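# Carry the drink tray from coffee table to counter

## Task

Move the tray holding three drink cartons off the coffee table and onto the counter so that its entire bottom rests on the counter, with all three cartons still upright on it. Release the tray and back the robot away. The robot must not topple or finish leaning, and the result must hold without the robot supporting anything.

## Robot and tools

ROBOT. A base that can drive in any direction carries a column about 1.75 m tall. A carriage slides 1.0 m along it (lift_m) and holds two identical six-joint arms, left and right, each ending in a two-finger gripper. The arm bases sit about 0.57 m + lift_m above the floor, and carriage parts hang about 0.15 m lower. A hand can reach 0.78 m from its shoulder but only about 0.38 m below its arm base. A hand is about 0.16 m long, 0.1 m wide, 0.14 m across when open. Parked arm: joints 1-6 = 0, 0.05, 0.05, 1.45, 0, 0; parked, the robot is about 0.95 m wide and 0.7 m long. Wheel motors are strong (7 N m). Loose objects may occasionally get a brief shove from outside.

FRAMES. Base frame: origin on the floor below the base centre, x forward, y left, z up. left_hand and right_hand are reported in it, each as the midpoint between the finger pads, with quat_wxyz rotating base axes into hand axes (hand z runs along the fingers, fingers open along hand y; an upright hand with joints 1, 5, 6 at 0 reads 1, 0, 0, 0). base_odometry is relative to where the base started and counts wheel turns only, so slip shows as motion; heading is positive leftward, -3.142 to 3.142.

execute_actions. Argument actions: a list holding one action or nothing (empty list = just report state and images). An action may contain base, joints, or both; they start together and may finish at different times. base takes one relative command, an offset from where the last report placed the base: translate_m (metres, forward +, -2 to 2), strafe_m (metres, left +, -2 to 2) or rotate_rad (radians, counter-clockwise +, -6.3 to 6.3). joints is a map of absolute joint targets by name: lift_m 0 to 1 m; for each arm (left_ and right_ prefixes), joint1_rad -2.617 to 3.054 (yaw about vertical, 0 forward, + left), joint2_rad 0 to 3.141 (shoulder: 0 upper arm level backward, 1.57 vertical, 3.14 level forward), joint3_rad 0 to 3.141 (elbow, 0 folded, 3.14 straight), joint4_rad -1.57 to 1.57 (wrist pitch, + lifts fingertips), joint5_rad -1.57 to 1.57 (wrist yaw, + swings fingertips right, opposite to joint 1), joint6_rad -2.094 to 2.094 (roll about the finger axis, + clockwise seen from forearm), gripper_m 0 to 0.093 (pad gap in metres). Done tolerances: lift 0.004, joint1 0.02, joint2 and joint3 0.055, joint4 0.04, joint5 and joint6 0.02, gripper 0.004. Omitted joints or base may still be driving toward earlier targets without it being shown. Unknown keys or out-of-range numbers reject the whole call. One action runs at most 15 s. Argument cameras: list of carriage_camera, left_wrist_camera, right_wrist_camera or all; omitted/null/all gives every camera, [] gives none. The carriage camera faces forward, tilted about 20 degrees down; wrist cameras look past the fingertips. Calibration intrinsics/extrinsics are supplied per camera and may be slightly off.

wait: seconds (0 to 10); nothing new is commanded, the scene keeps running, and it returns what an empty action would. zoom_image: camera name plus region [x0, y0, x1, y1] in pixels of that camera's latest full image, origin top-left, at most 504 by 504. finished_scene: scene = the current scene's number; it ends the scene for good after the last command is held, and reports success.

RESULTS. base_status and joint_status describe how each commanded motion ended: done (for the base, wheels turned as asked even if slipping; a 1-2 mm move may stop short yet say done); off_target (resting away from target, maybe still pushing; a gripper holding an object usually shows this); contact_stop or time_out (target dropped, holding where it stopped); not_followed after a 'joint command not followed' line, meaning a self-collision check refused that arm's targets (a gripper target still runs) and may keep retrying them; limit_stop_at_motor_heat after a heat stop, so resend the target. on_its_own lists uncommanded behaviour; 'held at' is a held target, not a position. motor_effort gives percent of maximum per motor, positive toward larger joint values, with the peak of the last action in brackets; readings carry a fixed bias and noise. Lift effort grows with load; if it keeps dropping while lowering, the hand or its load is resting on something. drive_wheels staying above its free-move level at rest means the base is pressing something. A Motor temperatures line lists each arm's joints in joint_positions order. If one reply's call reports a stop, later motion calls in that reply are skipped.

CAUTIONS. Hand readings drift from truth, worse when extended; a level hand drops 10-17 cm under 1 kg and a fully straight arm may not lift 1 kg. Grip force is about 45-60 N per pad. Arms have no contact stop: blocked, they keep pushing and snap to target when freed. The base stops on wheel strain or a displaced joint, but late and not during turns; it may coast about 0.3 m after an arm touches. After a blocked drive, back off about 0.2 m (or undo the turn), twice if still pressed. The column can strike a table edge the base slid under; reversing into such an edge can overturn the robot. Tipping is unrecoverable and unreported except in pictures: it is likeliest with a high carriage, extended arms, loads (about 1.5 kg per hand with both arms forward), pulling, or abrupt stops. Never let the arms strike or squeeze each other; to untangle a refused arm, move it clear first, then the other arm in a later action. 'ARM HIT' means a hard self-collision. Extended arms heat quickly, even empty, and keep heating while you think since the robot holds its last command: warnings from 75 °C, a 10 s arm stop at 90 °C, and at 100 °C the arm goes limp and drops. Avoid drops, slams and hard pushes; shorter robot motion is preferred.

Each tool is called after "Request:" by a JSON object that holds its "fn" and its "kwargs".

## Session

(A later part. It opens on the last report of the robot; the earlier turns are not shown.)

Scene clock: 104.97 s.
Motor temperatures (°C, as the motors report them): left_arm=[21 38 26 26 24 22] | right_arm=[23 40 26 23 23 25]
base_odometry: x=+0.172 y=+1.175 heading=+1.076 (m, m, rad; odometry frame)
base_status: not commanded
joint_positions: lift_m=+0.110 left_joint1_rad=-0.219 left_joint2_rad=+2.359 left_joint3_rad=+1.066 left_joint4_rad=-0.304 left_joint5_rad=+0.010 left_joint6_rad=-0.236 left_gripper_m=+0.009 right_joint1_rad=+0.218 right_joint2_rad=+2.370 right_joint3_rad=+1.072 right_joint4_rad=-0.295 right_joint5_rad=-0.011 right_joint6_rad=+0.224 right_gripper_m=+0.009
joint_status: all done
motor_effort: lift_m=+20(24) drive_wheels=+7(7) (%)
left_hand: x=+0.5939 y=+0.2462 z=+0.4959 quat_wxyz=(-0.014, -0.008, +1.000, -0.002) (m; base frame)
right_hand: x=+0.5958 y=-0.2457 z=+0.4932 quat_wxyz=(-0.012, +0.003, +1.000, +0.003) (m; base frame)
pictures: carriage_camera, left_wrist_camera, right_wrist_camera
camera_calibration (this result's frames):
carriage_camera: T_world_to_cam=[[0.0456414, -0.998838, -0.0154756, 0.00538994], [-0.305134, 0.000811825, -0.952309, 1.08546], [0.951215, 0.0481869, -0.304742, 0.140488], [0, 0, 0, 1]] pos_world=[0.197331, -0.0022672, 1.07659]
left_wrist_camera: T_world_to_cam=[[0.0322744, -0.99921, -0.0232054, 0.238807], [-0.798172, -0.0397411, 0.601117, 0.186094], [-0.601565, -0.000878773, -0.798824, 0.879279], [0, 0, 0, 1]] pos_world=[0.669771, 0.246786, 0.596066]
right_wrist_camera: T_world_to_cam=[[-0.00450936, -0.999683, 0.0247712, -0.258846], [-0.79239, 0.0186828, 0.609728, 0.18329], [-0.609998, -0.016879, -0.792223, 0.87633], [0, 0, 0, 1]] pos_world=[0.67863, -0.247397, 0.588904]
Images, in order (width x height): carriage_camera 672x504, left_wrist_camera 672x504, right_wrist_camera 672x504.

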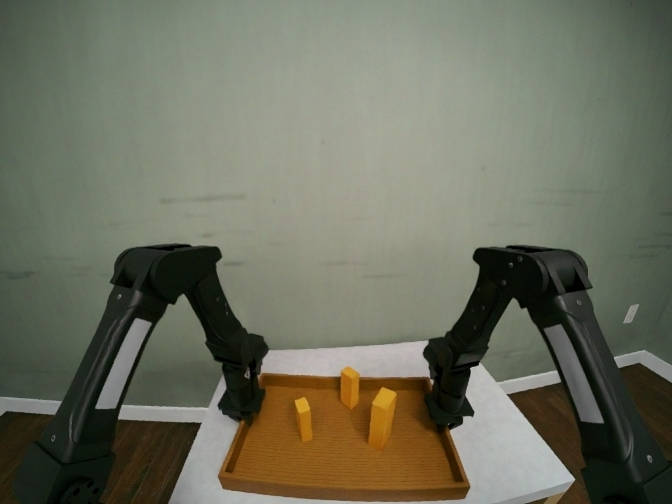

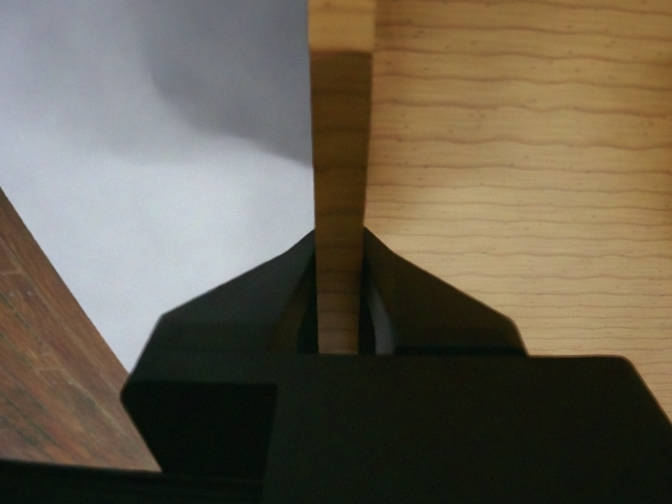

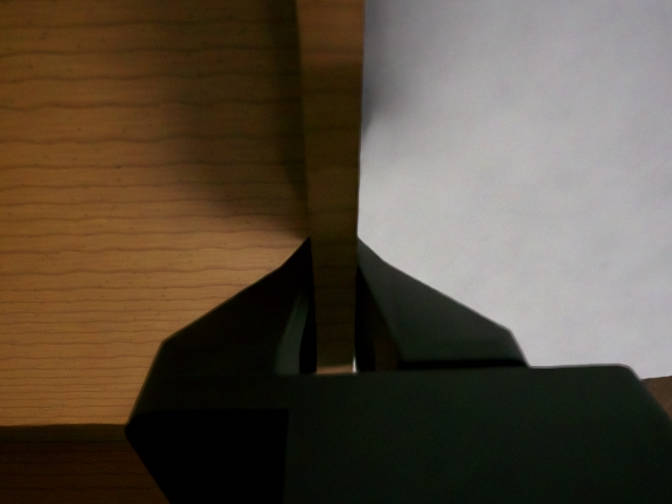

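Request:
{"fn": "execute_actions", "kwargs": {"actions": [{"base": {"translate_m": -0.4}, "joints": {"lift_m": 0.3, "left_joint4_rad": -0.285, "right_joint4_rad": -0.285}}], "cameras": ["carriage_camera"]}}

Scene clock: 111.57 s.
Motor temperatures (°C, as the motors report them): left_arm=[21 40 26 26 24 22] | right_arm=[23 42 26 23 23 25]
base_odometry: x=-0.018 y=+0.823 heading=+1.075 (m, m, rad; odometry frame)
base_status: done
joint_positions: lift_m=+0.300 left_joint1_rad=-0.219 left_joint2_rad=+2.363 left_joint3_rad=+1.066 left_joint4_rad=-0.286 left_joint5_rad=+0.006 left_joint6_rad=-0.236 left_gripper_m=+0.009 right_joint1_rad=+0.218 right_joint2_rad=+2.373 right_joint3_rad=+1.072 right_joint4_rad=-0.277 right_joint5_rad=-0.006 right_joint6_rad=+0.224 right_gripper_m=+0.009
joint_status: all done
motor_effort: lift_m=+20(25) drive_wheels=-4(19) (%)
left_hand: x=+0.5973 y=+0.2461 z=+0.6846 quat_wxyz=(-0.007, -0.008, +1.000, -0.001) (m; base frame)
right_hand: x=+0.5995 y=-0.2458 z=+0.6822 quat_wxyz=(-0.004, +0.003, +1.000, +0.002) (m; base frame)
pictures: carriage_camera
camera_calibration (this result's frames):
carriage_camera: T_world_to_cam=[[0.0456414, -0.998838, -0.0154756, 0.00833112], [-0.305134, 0.000811825, -0.952309, 1.26645], [0.951215, 0.0481869, -0.304742, 0.198405], [0, 0, 0, 1]] pos_world=[0.197331, -0.0022672, 1.26664]
Images, in order (width x height): carriage_camera 672x504.

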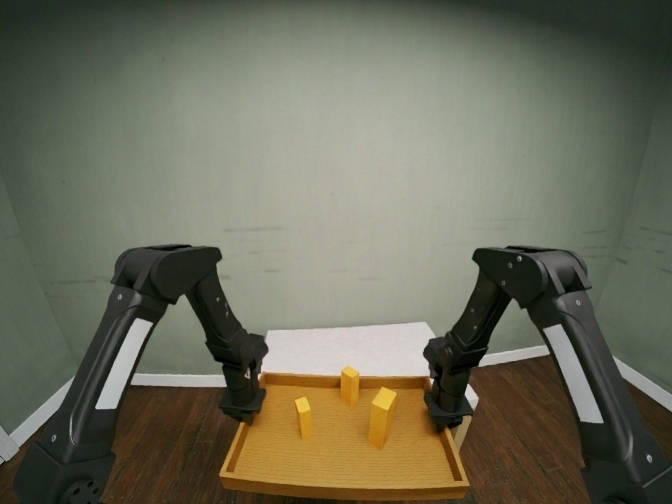

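The tray is held level and the cartons are standing. Next I'll turn toward the counter.

Request:
{"fn": "execute_actions", "kwargs": {"actions": [{"base": {"rotate_rad": -3.0}}], "cameras": ["carriage_camera"]}}

Scene clock: 116.40 s.
Motor temperatures (°C, as the motors report them): left_arm=[21 41 26 26 24 22] | right_arm=[23 43 26 23 23 25]
base_odometry: x=-0.018 y=+0.823 heading=-1.924 (m, m, rad; odometry frame)
base_status: done
joint_positions: lift_m=+0.300 left_joint1_rad=-0.219 left_joint2_rad=+2.363 left_joint3_rad=+1.066 left_joint4_rad=-0.273 left_joint5_rad=+0.007 left_joint6_rad=-0.233 left_gripper_m=+0.009 right_joint1_rad=+0.214 right_joint2_rad=+2.373 right_joint3_rad=+1.072 right_joint4_rad=-0.265 right_joint5_rad=-0.006 right_joint6_rad=+0.220 right_gripper_m=+0.009
joint_status: not commanded
motor_effort: lift_m=+21(20) drive_wheels=+9(32) (%)
left_hand: x=+0.6004 y=+0.2453 z=+0.6846 quat_wxyz=(+0.000, -0.007, +1.000, -0.003) (m; base frame)
right_hand: x=+0.6027 y=-0.2467 z=+0.6822 quat_wxyz=(+0.002, +0.003, +1.000, +0.003) (m; base frame)
pictures: carriage_camera
camera_calibration (this result's frames):
carriage_camera: T_world_to_cam=[[0.0456414, -0.998838, -0.0154756, 0.00833112], [-0.305134, 0.000811825, -0.952309, 1.26645], [0.951215, 0.0481869, -0.304742, 0.198405], [0, 0, 0, 1]] pos_world=[0.197331, -0.0022672, 1.26665]
Images, in order (width x height): carriage_camera 672x504.

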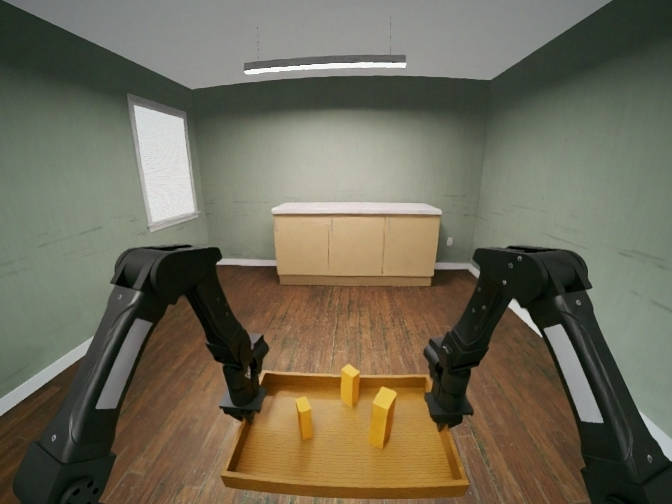

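Request:
{"fn": "execute_actions", "kwargs": {"actions": [{"base": {"translate_m": 1.85}, "joints": {"lift_m": 0.61}}], "cameras": ["carriage_camera"]}}

Scene clock: 124.53 s.
Motor temperatures (°C, as the motors report them): left_arm=[21 43 25 26 24 22] | right_arm=[23 45 26 23 23 25]
base_odometry: x=-0.661 y=-0.912 heading=-1.925 (m, m, rad; odometry frame)
base_status: done
joint_positions: lift_m=+0.610 left_joint1_rad=-0.219 left_joint2_rad=+2.364 left_joint3_rad=+1.063 left_joint4_rad=-0.282 left_joint5_rad=+0.009 left_joint6_rad=-0.234 left_gripper_m=+0.009 right_joint1_rad=+0.216 right_joint2_rad=+2.375 right_joint3_rad=+1.072 right_joint4_rad=-0.277 right_joint5_rad=-0.010 right_joint6_rad=+0.220 right_gripper_m=+0.009
joint_status: all done
motor_effort: lift_m=+20(25) drive_wheels=-10(30) (%)
left_hand: x=+0.5964 y=+0.2458 z=+0.9939 quat_wxyz=(-0.007, -0.008, +1.000, -0.003) (m; base frame)
right_hand: x=+0.5990 y=-0.2461 z=+0.9917 quat_wxyz=(-0.005, +0.002, +1.000, +0.004) (m; base frame)
pictures: carriage_camera
camera_calibration (this result's frames):
carriage_camera: T_world_to_cam=[[0.0456414, -0.998838, -0.0154756, 0.0131287], [-0.305134, 0.000811825, -0.952309, 1.56168], [0.951215, 0.0481869, -0.304742, 0.292878], [0, 0, 0, 1]] pos_world=[0.197331, -0.0022672, 1.57666]
Images, in order (width x height): carriage_camera 672x504.

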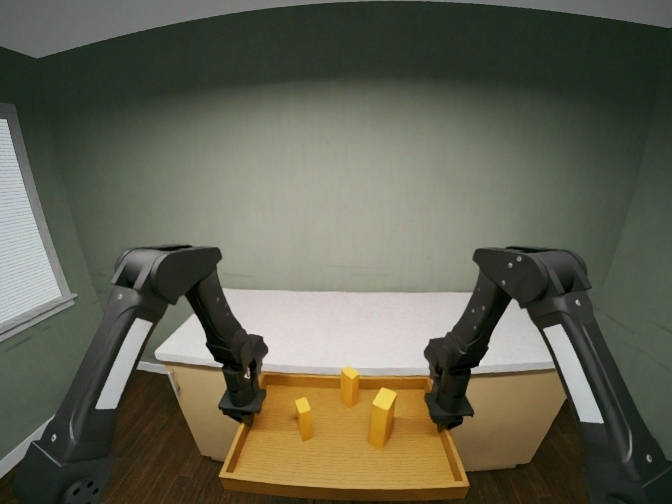

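Request:
{"fn": "zoom_image", "kwargs": {"camera": "carriage_camera", "region": [140, 270, 600, 504]}}

Region (140, 270, 600, 504) of carriage_camera's 672x504 image, scaled by 1.096, with more detail than that image has; it fills the top 256 rows of this view, and the rest is white.

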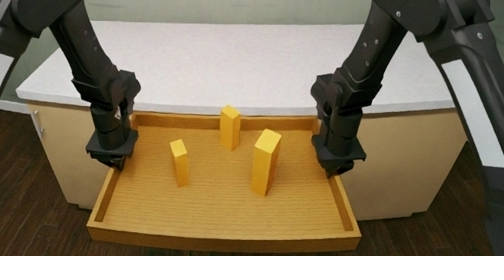

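Request:
{"fn": "execute_actions", "kwargs": {"actions": [{"base": {"translate_m": 0.3}}]}}

Scene clock: 130.17 s.
Motor temperatures (°C, as the motors report them): left_arm=[21 44 25 26 24 22] | right_arm=[23 46 26 23 23 25]
base_odometry: x=-0.766 y=-1.193 heading=-1.926 (m, m, rad; odometry frame)
base_status: done
joint_positions: lift_m=+0.610 left_joint1_rad=-0.219 left_joint2_rad=+2.364 left_joint3_rad=+1.063 left_joint4_rad=-0.279 left_joint5_rad=+0.008 left_joint6_rad=-0.235 left_gripper_m=+0.009 right_joint1_rad=+0.216 right_joint2_rad=+2.375 right_joint3_rad=+1.072 right_joint4_rad=-0.273 right_joint5_rad=-0.009 right_joint6_rad=+0.220 right_gripper_m=+0.009
joint_status: not commanded
motor_effort: lift_m=+20(20) drive_wheels=-9(23) (%)
left_hand: x=+0.5973 y=+0.2458 z=+0.9939 quat_wxyz=(-0.005, -0.008, +1.000, -0.003) (m; base frame)
right_hand: x=+0.6000 y=-0.2460 z=+0.9916 quat_wxyz=(-0.003, +0.002, +1.000, +0.004) (m; base frame)
pictures: carriage_camera, left_wrist_camera, right_wrist_camera
camera_calibration (this result's frames):
carriage_camera: T_world_to_cam=[[0.0456414, -0.998838, -0.0154756, 0.0131287], [-0.305134, 0.000811825, -0.952309, 1.56167], [0.951215, 0.0481869, -0.304742, 0.292877], [0, 0, 0, 1]] pos_world=[0.197331, -0.0022672, 1.57665]
left_wrist_camera: T_world_to_cam=[[0.0314824, -0.99929, -0.0206728, 0.247793], [-0.808643, -0.0376216, 0.587095, -0.0908776], [-0.587456, -0.00176621, -0.809254, 1.28138], [0, 0, 0, 1]] pos_world=[0.671465, 0.246462, 1.09544]
right_wrist_camera: T_world_to_cam=[[-0.00374873, -0.999716, 0.0235523, -0.270743], [-0.802877, 0.0170495, 0.5959, -0.0976809], [-0.596132, -0.0166758, -0.802713, 1.2759], [0, 0, 0, 1]] pos_world=[0.681167, -0.247724, 1.08877]
Images, in order (width x height): carriage_camera 672x504, left_wrist_camera 672x504, right_wrist_camera 672x504.

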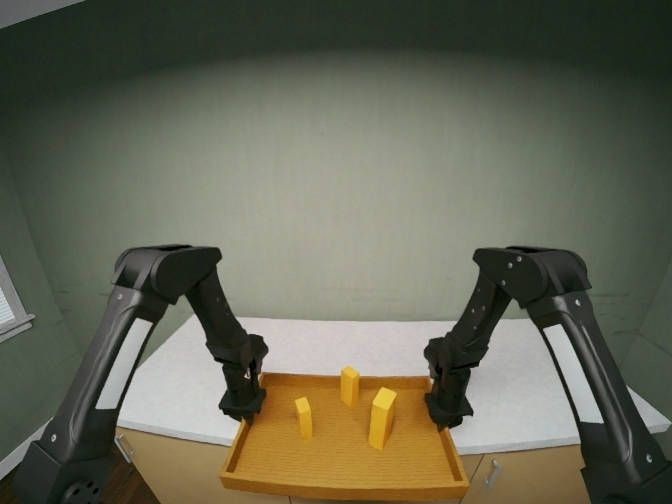

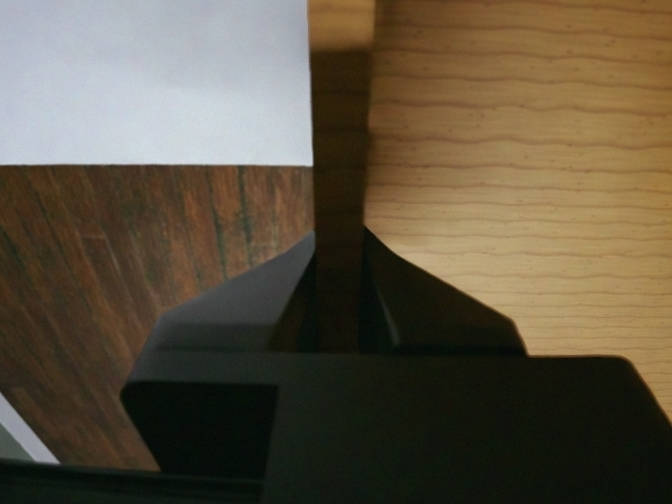

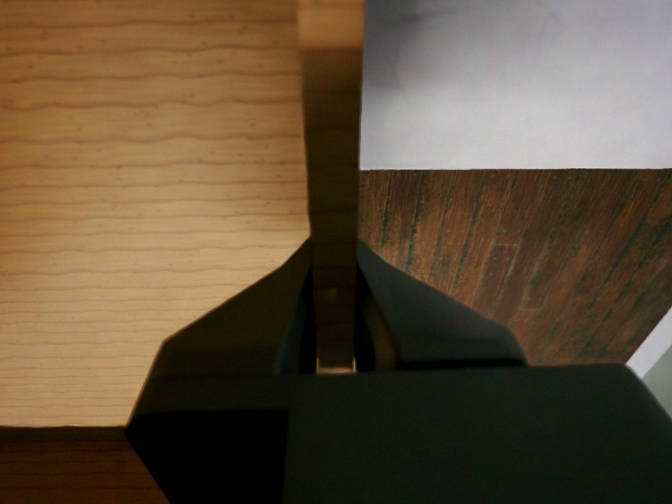

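Request:
{"fn": "execute_actions", "kwargs": {"actions": [{"base": {"translate_m": 0.23}, "joints": {"lift_m": 0.59}}]}}

Scene clock: 133.50 s.
Motor temperatures (°C, as the motors report them): left_arm=[21 44 25 26 24 22] | right_arm=[23 47 26 23 23 25]
base_odometry: x=-0.846 y=-1.408 heading=-1.927 (m, m, rad; odometry frame)
base_status: done
joint_positions: lift_m=+0.590 left_joint1_rad=-0.219 left_joint2_rad=+2.369 left_joint3_rad=+1.063 left_joint4_rad=-0.279 left_joint5_rad=+0.008 left_joint6_rad=-0.235 left_gripper_m=+0.009 right_joint1_rad=+0.216 right_joint2_rad=+2.381 right_joint3_rad=+1.072 right_joint4_rad=-0.270 right_joint5_rad=-0.010 right_joint6_rad=+0.221 right_gripper_m=+0.009
joint_status: all done
motor_effort: lift_m=+21(22) drive_wheels=+8(26) (%)
left_hand: x=+0.5962 y=+0.2460 z=+0.9725 quat_wxyz=(-0.007, -0.008, +1.000, -0.002) (m; base frame)
right_hand: x=+0.5990 y=-0.2460 z=+0.9697 quat_wxyz=(-0.005, +0.002, +1.000, +0.004) (m; base frame)
pictures: carriage_camera, left_wrist_camera, right_wrist_camera
camera_calibration (this result's frames):
carriage_camera: T_world_to_cam=[[0.0456414, -0.998838, -0.0154756, 0.0128178], [-0.305134, 0.000811825, -0.952309, 1.54254], [0.951215, 0.0481869, -0.304742, 0.286755], [0, 0, 0, 1]] pos_world=[0.197331, -0.0022672, 1.55656]
left_wrist_camera: T_world_to_cam=[[0.0313956, -0.999271, -0.0217131, 0.248703], [-0.806232, -0.0381586, 0.590368, -0.0837352], [-0.590766, -0.00102918, -0.806842, 1.26284], [0, 0, 0, 1]] pos_world=[0.670727, 0.246626, 1.07375]
right_wrist_camera: T_world_to_cam=[[-0.00406348, -0.999733, 0.022733, -0.269205], [-0.800893, 0.0168662, 0.59857, -0.0892165], [-0.598793, -0.0157745, -0.800748, 1.25756], [0, 0, 0, 1]] pos_world=[0.680471, -0.247792, 1.06651]
Images, in order (width x height): carriage_camera 672x504, left_wrist_camera 672x504, right_wrist_camera 672x504.

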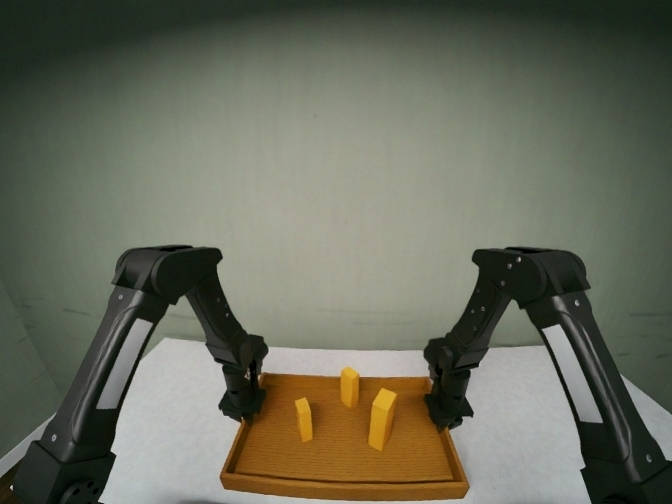

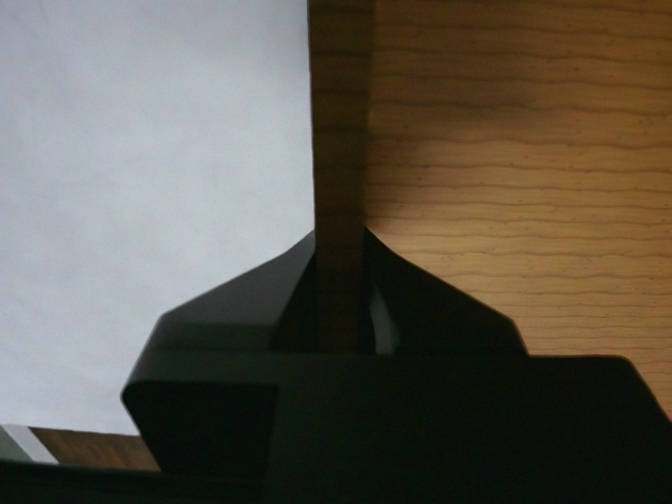

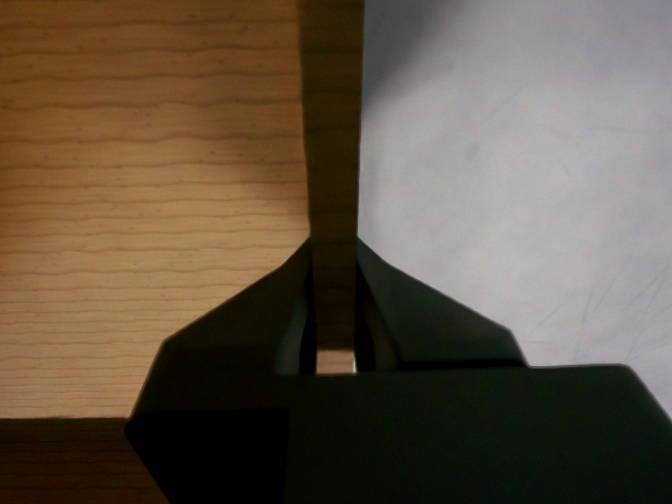

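Request:
{"fn": "execute_actions", "kwargs": {"actions": [{"joints": {"lift_m": 0.562}}]}}

Scene clock: 136.87 s.
Motor temperatures (°C, as the motors report them): left_arm=[21 45 25 26 24 22] | right_arm=[23 48 26 23 23 25]
base_odometry: x=-0.846 y=-1.408 heading=-1.927 (m, m, rad; odometry frame)
base_status: not commanded
joint_positions: lift_m=+0.562 left_joint1_rad=-0.219 left_joint2_rad=+2.369 left_joint3_rad=+1.063 left_joint4_rad=-0.282 left_joint5_rad=+0.009 left_joint6_rad=-0.235 left_gripper_m=+0.009 right_joint1_rad=+0.216 right_joint2_rad=+2.382 right_joint3_rad=+1.072 right_joint4_rad=-0.273 right_joint5_rad=-0.011 right_joint6_rad=+0.221 right_gripper_m=+0.009
joint_status: all done
motor_effort: lift_m=+21(23) drive_wheels=+8(9) (%)
left_hand: x=+0.5951 y=+0.2460 z=+0.9443 quat_wxyz=(-0.009, -0.008, +1.000, -0.003) (m; base frame)
right_hand: x=+0.5979 y=-0.2460 z=+0.9413 quat_wxyz=(-0.007, +0.002, +1.000, +0.004) (m; base frame)
pictures: carriage_camera, left_wrist_camera, right_wrist_camera
camera_calibration (this result's frames):
carriage_camera: T_world_to_cam=[[0.0456414, -0.998838, -0.0154756, 0.0123845], [-0.305134, 0.000811825, -0.952309, 1.51588], [0.951215, 0.0481869, -0.304742, 0.278223], [0, 0, 0, 1]] pos_world=[0.197331, -0.0022672, 1.52857]
left_wrist_camera: T_world_to_cam=[[0.0313235, -0.999283, -0.0212752, 0.247731], [-0.803609, -0.0378355, 0.593954, -0.072984], [-0.594333, -0.00150779, -0.804218, 1.23919], [0, 0, 0, 1]] pos_world=[0.670083, 0.24666, 1.0452]
right_wrist_camera: T_world_to_cam=[[-0.00397683, -0.999738, 0.022533, -0.268469], [-0.798285, 0.016745, 0.602047, -0.0779892], [-0.602266, -0.0155935, -0.798143, 1.23388], [0, 0, 0, 1]] pos_world=[0.679797, -0.247852, 1.03781]
Images, in order (width x height): carriage_camera 672x504, left_wrist_camera 672x504, right_wrist_camera 672x504.

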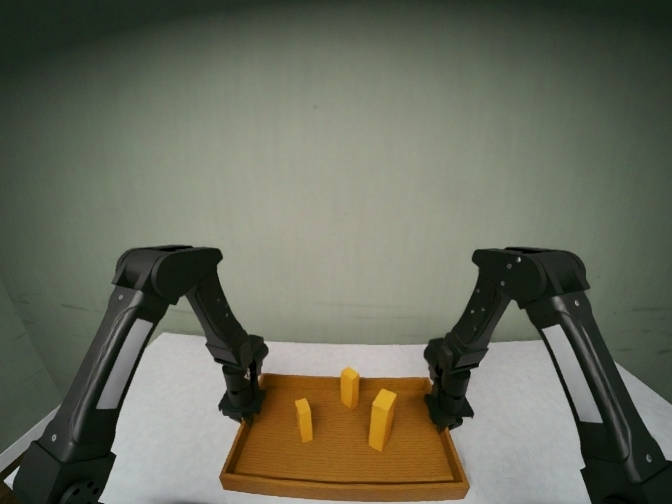

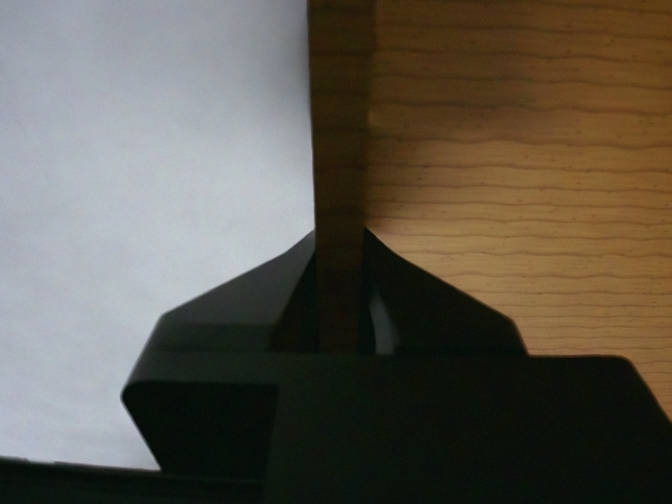

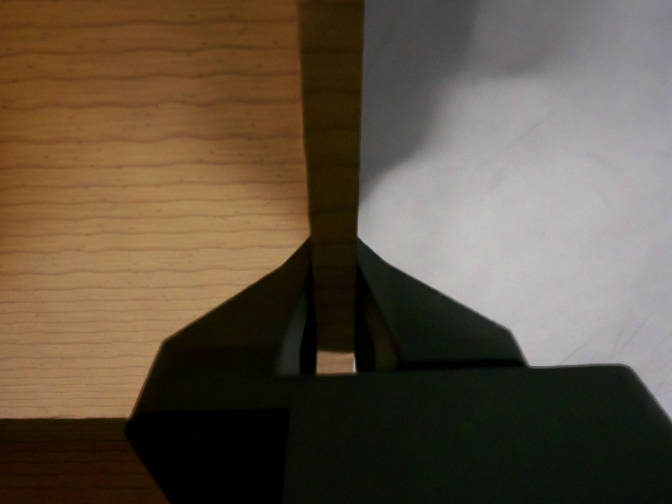

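Request:
{"fn": "execute_actions", "kwargs": {"actions": [{"joints": {"lift_m": 0.55}}], "cameras": ["right_wrist_camera"]}}

Scene clock: 138.03 s.
Motor temperatures (°C, as the motors report them): left_arm=[21 45 25 26 24 22] | right_arm=[23 48 26 23 23 25]
base_odometry: x=-0.846 y=-1.408 heading=-1.927 (m, m, rad; odometry frame)
base_status: not commanded
joint_positions: lift_m=+0.550 left_joint1_rad=-0.219 left_joint2_rad=+2.363 left_joint3_rad=+1.063 left_joint4_rad=-0.281 left_joint5_rad=+0.008 left_joint6_rad=-0.235 left_gripper_m=+0.009 right_joint1_rad=+0.216 right_joint2_rad=+2.368 right_joint3_rad=+1.072 right_joint4_rad=-0.282 right_joint5_rad=-0.007 right_joint6_rad=+0.221 right_gripper_m=+0.009
joint_status: all done
motor_effort: lift_m=+19(21) drive_wheels=-8(9) (%)
left_hand: x=+0.5971 y=+0.2457 z=+0.9345 quat_wxyz=(-0.006, -0.008, +1.000, -0.003) (m; base frame)
right_hand: x=+0.6001 y=-0.2463 z=+0.9341 quat_wxyz=(-0.004, +0.002, +1.000, +0.003) (m; base frame)
pictures: right_wrist_camera
camera_calibration (this result's frames):
right_wrist_camera: T_world_to_cam=[[-0.00410184, -0.999662, 0.0256656, -0.271459], [-0.802447, 0.0186056, 0.596433, -0.0637289], [-0.596709, -0.0181488, -0.802252, 1.22933], [0, 0, 0, 1]] pos_world=[0.6813, -0.247871, 1.03121]
Images, in order (width x height): right_wrist_camera 672x504.

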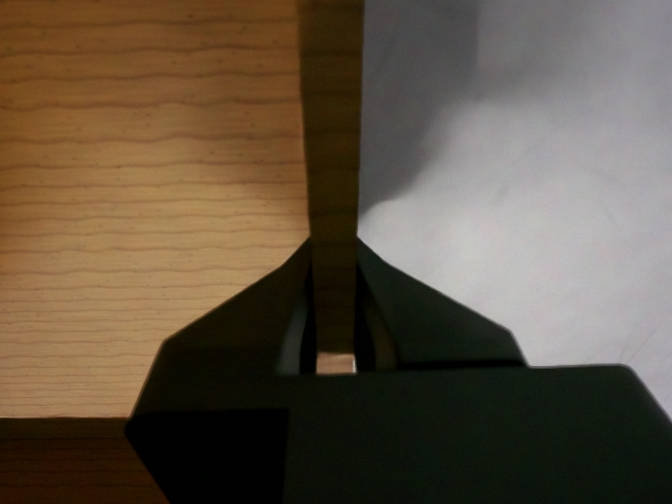

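Request:
{"fn": "execute_actions", "kwargs": {"actions": [{"joints": {"lift_m": 0.542}}], "cameras": []}}

Scene clock: 139.20 s.
Motor temperatures (°C, as the motors report them): left_arm=[21 45 25 26 24 22] | right_arm=[23 48 26 23 23 25]
base_odometry: x=-0.846 y=-1.408 heading=-1.927 (m, m, rad; odometry frame)
base_status: not commanded
joint_positions: lift_m=+0.542 left_joint1_rad=-0.219 left_joint2_rad=+2.341 left_joint3_rad=+1.063 left_joint4_rad=-0.307 left_joint5_rad=+0.008 left_joint6_rad=-0.235 left_gripper_m=+0.009 right_joint1_rad=+0.216 right_joint2_rad=+2.346 right_joint3_rad=+1.072 right_joint4_rad=-0.307 right_joint5_rad=-0.006 right_joint6_rad=+0.221 right_gripper_m=+0.009
joint_status: all done
motor_effort: lift_m=+18(18) drive_wheels=+8(9) (%)
left_hand: x=+0.5967 y=+0.2458 z=+0.9335 quat_wxyz=(-0.008, -0.008, +1.000, -0.003) (m; base frame)
right_hand: x=+0.5998 y=-0.2465 z=+0.9331 quat_wxyz=(-0.006, +0.002, +1.000, +0.002) (m; base frame)
pictures: none
No camera images: the call's "cameras" was empty. Leave "cameras" out to get every camera's image.

The tray is resting on the counter: hand height stopped falling and the arms are unloaded. I'll release it now.

Request:
{"fn": "execute_actions", "kwargs": {"actions": [{"joints": {"left_gripper_m": 0.04, "right_gripper_m": 0.04}}], "cameras": ["carriage_camera"]}}

Request:
{"fn": "execute_actions", "kwargs": {"actions": [{"joints": {"lift_m": 0.62}}]}}

Scene clock: 140.53 s.
Motor temperatures (°C, as the motors report them): left_arm=[21 45 25 26 24 22] | right_arm=[23 48 26 23 23 25]
base_odometry: x=-0.846 y=-1.408 heading=-1.927 (m, m, rad; odometry frame)
base_status: not commanded
joint_positions: lift_m=+0.542 left_joint1_rad=-0.219 left_joint2_rad=+2.341 left_joint3_rad=+1.063 left_joint4_rad=-0.297 left_joint5_rad=+0.008 left_joint6_rad=-0.236 left_gripper_m=+0.040 right_joint1_rad=+0.216 right_joint2_rad=+2.346 right_joint3_rad=+1.072 right_joint4_rad=-0.300 right_joint5_rad=-0.006 right_joint6_rad=+0.221 right_gripper_m=+0.040
joint_status: all done
motor_effort: lift_m=+19(18) drive_wheels=+8(9) (%)
left_hand: x=+0.5993 y=+0.2453 z=+0.9334 quat_wxyz=(-0.003, -0.008, +1.000, -0.003) (m; base frame)
right_hand: x=+0.6015 y=-0.2462 z=+0.9330 quat_wxyz=(-0.002, +0.002, +1.000, +0.003) (m; base frame)
pictures: carriage_camera
camera_calibration (this result's frames):
carriage_camera: T_world_to_cam=[[0.0456414, -0.998838, -0.0154756, 0.0120806], [-0.305134, 0.000811825, -0.952309, 1.49718], [0.951215, 0.0481869, -0.304742, 0.272239], [0, 0, 0, 1]] pos_world=[0.197331, -0.0022672, 1.50893]
Images, in order (width x height): carriage_camera 672x504.

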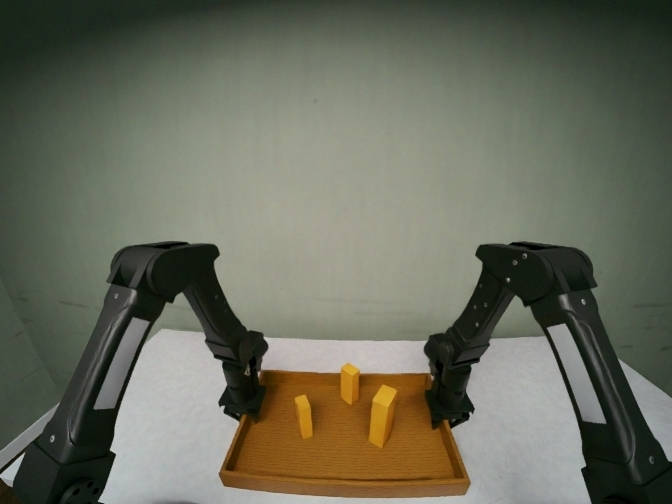

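Scene clock: 141.37 s.
Motor temperatures (°C, as the motors report them): left_arm=[21 45 25 26 24 22] | right_arm=[23 48 26 23 23 25]
base_odometry: x=-0.846 y=-1.408 heading=-1.927 (m, m, rad; odometry frame)
base_status: not commanded
joint_positions: lift_m=+0.620 left_joint1_rad=-0.219 left_joint2_rad=+2.341 left_joint3_rad=+1.063 left_joint4_rad=-0.289 left_joint5_rad=+0.006 left_joint6_rad=-0.236 left_gripper_m=+0.040 right_joint1_rad=+0.216 right_joint2_rad=+2.347 right_joint3_rad=+1.072 right_joint4_rad=-0.294 right_joint5_rad=-0.006 right_joint6_rad=+0.221 right_gripper_m=+0.040
joint_status: all done
motor_effort: lift_m=+18(22) drive_wheels=+8(9) (%)
left_hand: x=+0.6011 y=+0.2452 z=+1.0114 quat_wxyz=(+0.001, -0.008, +1.000, -0.003) (m; base frame)
right_hand: x=+0.6028 y=-0.2459 z=+1.0109 quat_wxyz=(+0.001, +0.002, +1.000, +0.003) (m; base frame)
pictures: carriage_camera, left_wrist_camera, right_wrist_camera
camera_calibration (this result's frames):
carriage_camera: T_world_to_cam=[[0.0456414, -0.998838, -0.0154756, 0.0132877], [-0.305134, 0.000811825, -0.952309, 1.57146], [0.951215, 0.0481869, -0.304742, 0.296008], [0, 0, 0, 1]] pos_world=[0.197331, -0.0022672, 1.58693]
left_wrist_camera: T_world_to_cam=[[0.0328724, -0.999278, -0.0190256, 0.244956], [-0.815941, -0.037825, 0.576897, -0.0833668], [-0.5772, -0.00344027, -0.816595, 1.29945], [0, 0, 0, 1]] pos_world=[0.673969, 0.246097, 1.11388]
right_wrist_camera: T_world_to_cam=[[-0.00431949, -0.999691, 0.0244922, -0.27163], [-0.807625, 0.0179304, 0.589424, -0.0972338], [-0.58968, -0.0172345, -0.807453, 1.29381], [0, 0, 0, 1]] pos_world=[0.683232, -0.247504, 1.10865]
Images, in order (width x height): carriage_camera 672x504, left_wrist_camera 672x504, right_wrist_camera 672x504.

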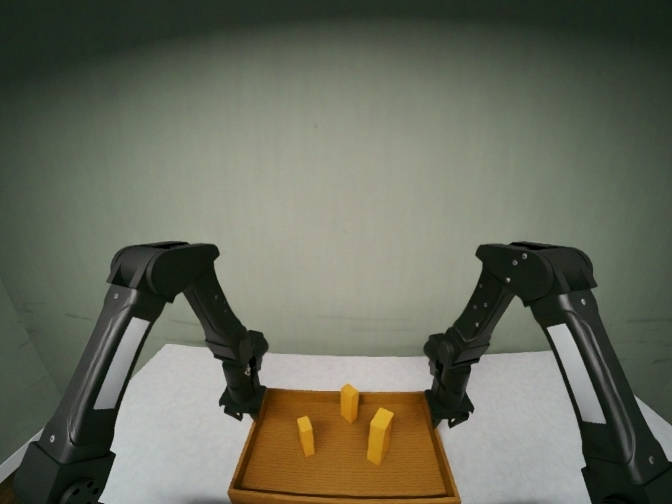

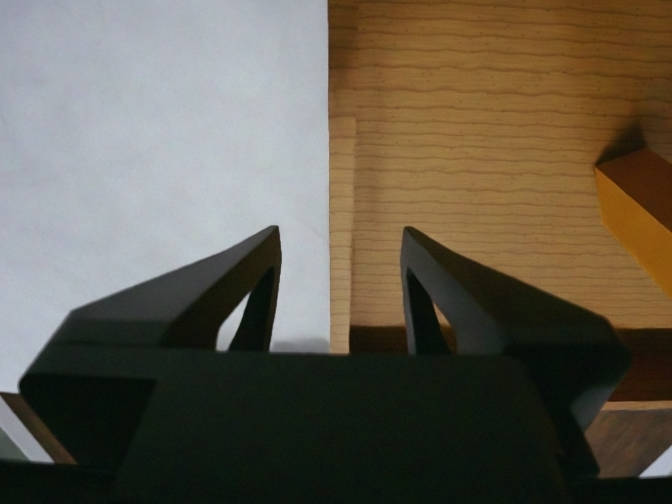

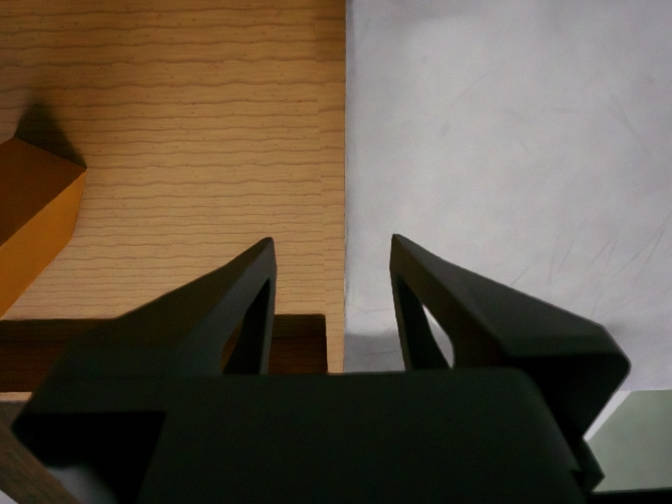

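Request:
{"fn": "execute_actions", "kwargs": {"actions": [{"base": {"translate_m": -0.6}, "joints": {"left_joint1_rad": 0, "left_joint2_rad": 0.05, "left_joint3_rad": 0.05, "left_joint4_rad": 1.45, "left_joint5_rad": 0, "left_joint6_rad": 0, "right_joint1_rad": 0, "right_joint2_rad": 0.05, "right_joint3_rad": 0.05, "right_joint4_rad": 1.45, "right_joint5_rad": 0, "right_joint6_rad": 0}}], "cameras": ["carriage_camera"]}}

Scene clock: 146.33 s.
Motor temperatures (°C, as the motors report them): left_arm=[21 45 25 26 24 22] | right_arm=[23 46 26 23 23 25]
base_odometry: x=-0.636 y=-0.846 heading=-1.928 (m, m, rad; odometry frame)
base_status: done
joint_positions: lift_m=+0.620 left_joint1_rad=+0.007 left_joint2_rad=+0.063 left_joint3_rad=+0.067 left_joint4_rad=+1.458 left_joint5_rad=+0.000 left_joint6_rad=-0.009 left_gripper_m=+0.040 right_joint1_rad=-0.006 right_joint2_rad=+0.060 right_joint3_rad=+0.074 right_joint4_rad=+1.454 right_joint5_rad=-0.001 right_joint6_rad=+0.005 right_gripper_m=+0.040
joint_status: all done
motor_effort: lift_m=+19(18) drive_wheels=-8(29) (%)
left_hand: x=+0.3043 y=+0.3189 z=+1.6069 quat_wxyz=(+0.999, -0.001, +0.054, -0.001) (m; base frame)
right_hand: x=+0.3025 y=-0.3185 z=+1.6087 quat_wxyz=(+0.999, +0.000, +0.052, -0.001) (m; base frame)
pictures: carriage_camera
camera_calibration (this result's frames):
carriage_camera: T_world_to_cam=[[0.0456414, -0.998838, -0.0154756, 0.0132866], [-0.305134, 0.000811825, -0.952309, 1.57139], [0.951215, 0.0481869, -0.304742, 0.295986], [0, 0, 0, 1]] pos_world=[0.197331, -0.0022672, 1.58686]
Images, in order (width x height): carriage_camera 672x504.

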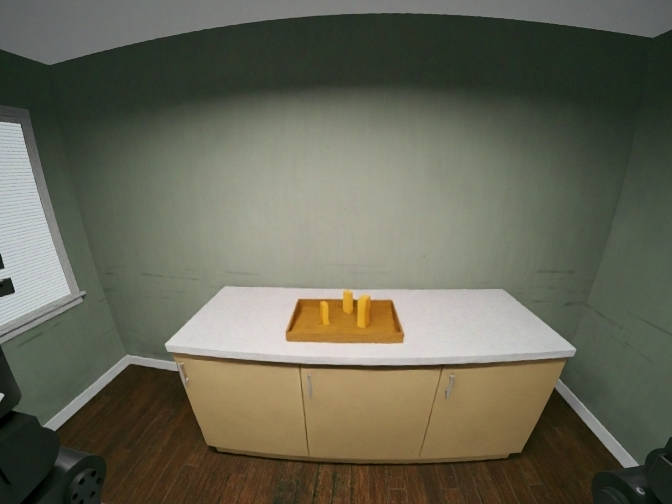

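Request:
{"fn": "zoom_image", "kwargs": {"camera": "carriage_camera", "region": [270, 275, 420, 375]}}

Region (270, 275, 420, 375) of carriage_camera's 672x504 image, scaled by 3.360, with more detail than that image has.

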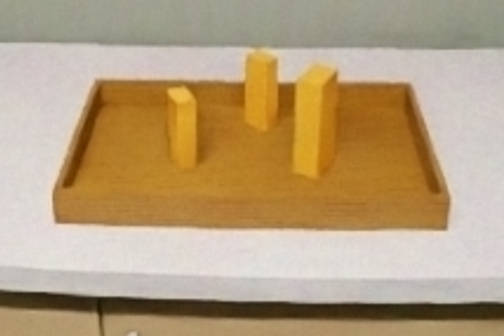

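The tray sits fully on the counter with all three cartons standing, and the robot is clear.

Request:
{"fn": "finished_scene", "kwargs": {"scene": 1}}

The scene is finished: the task was done.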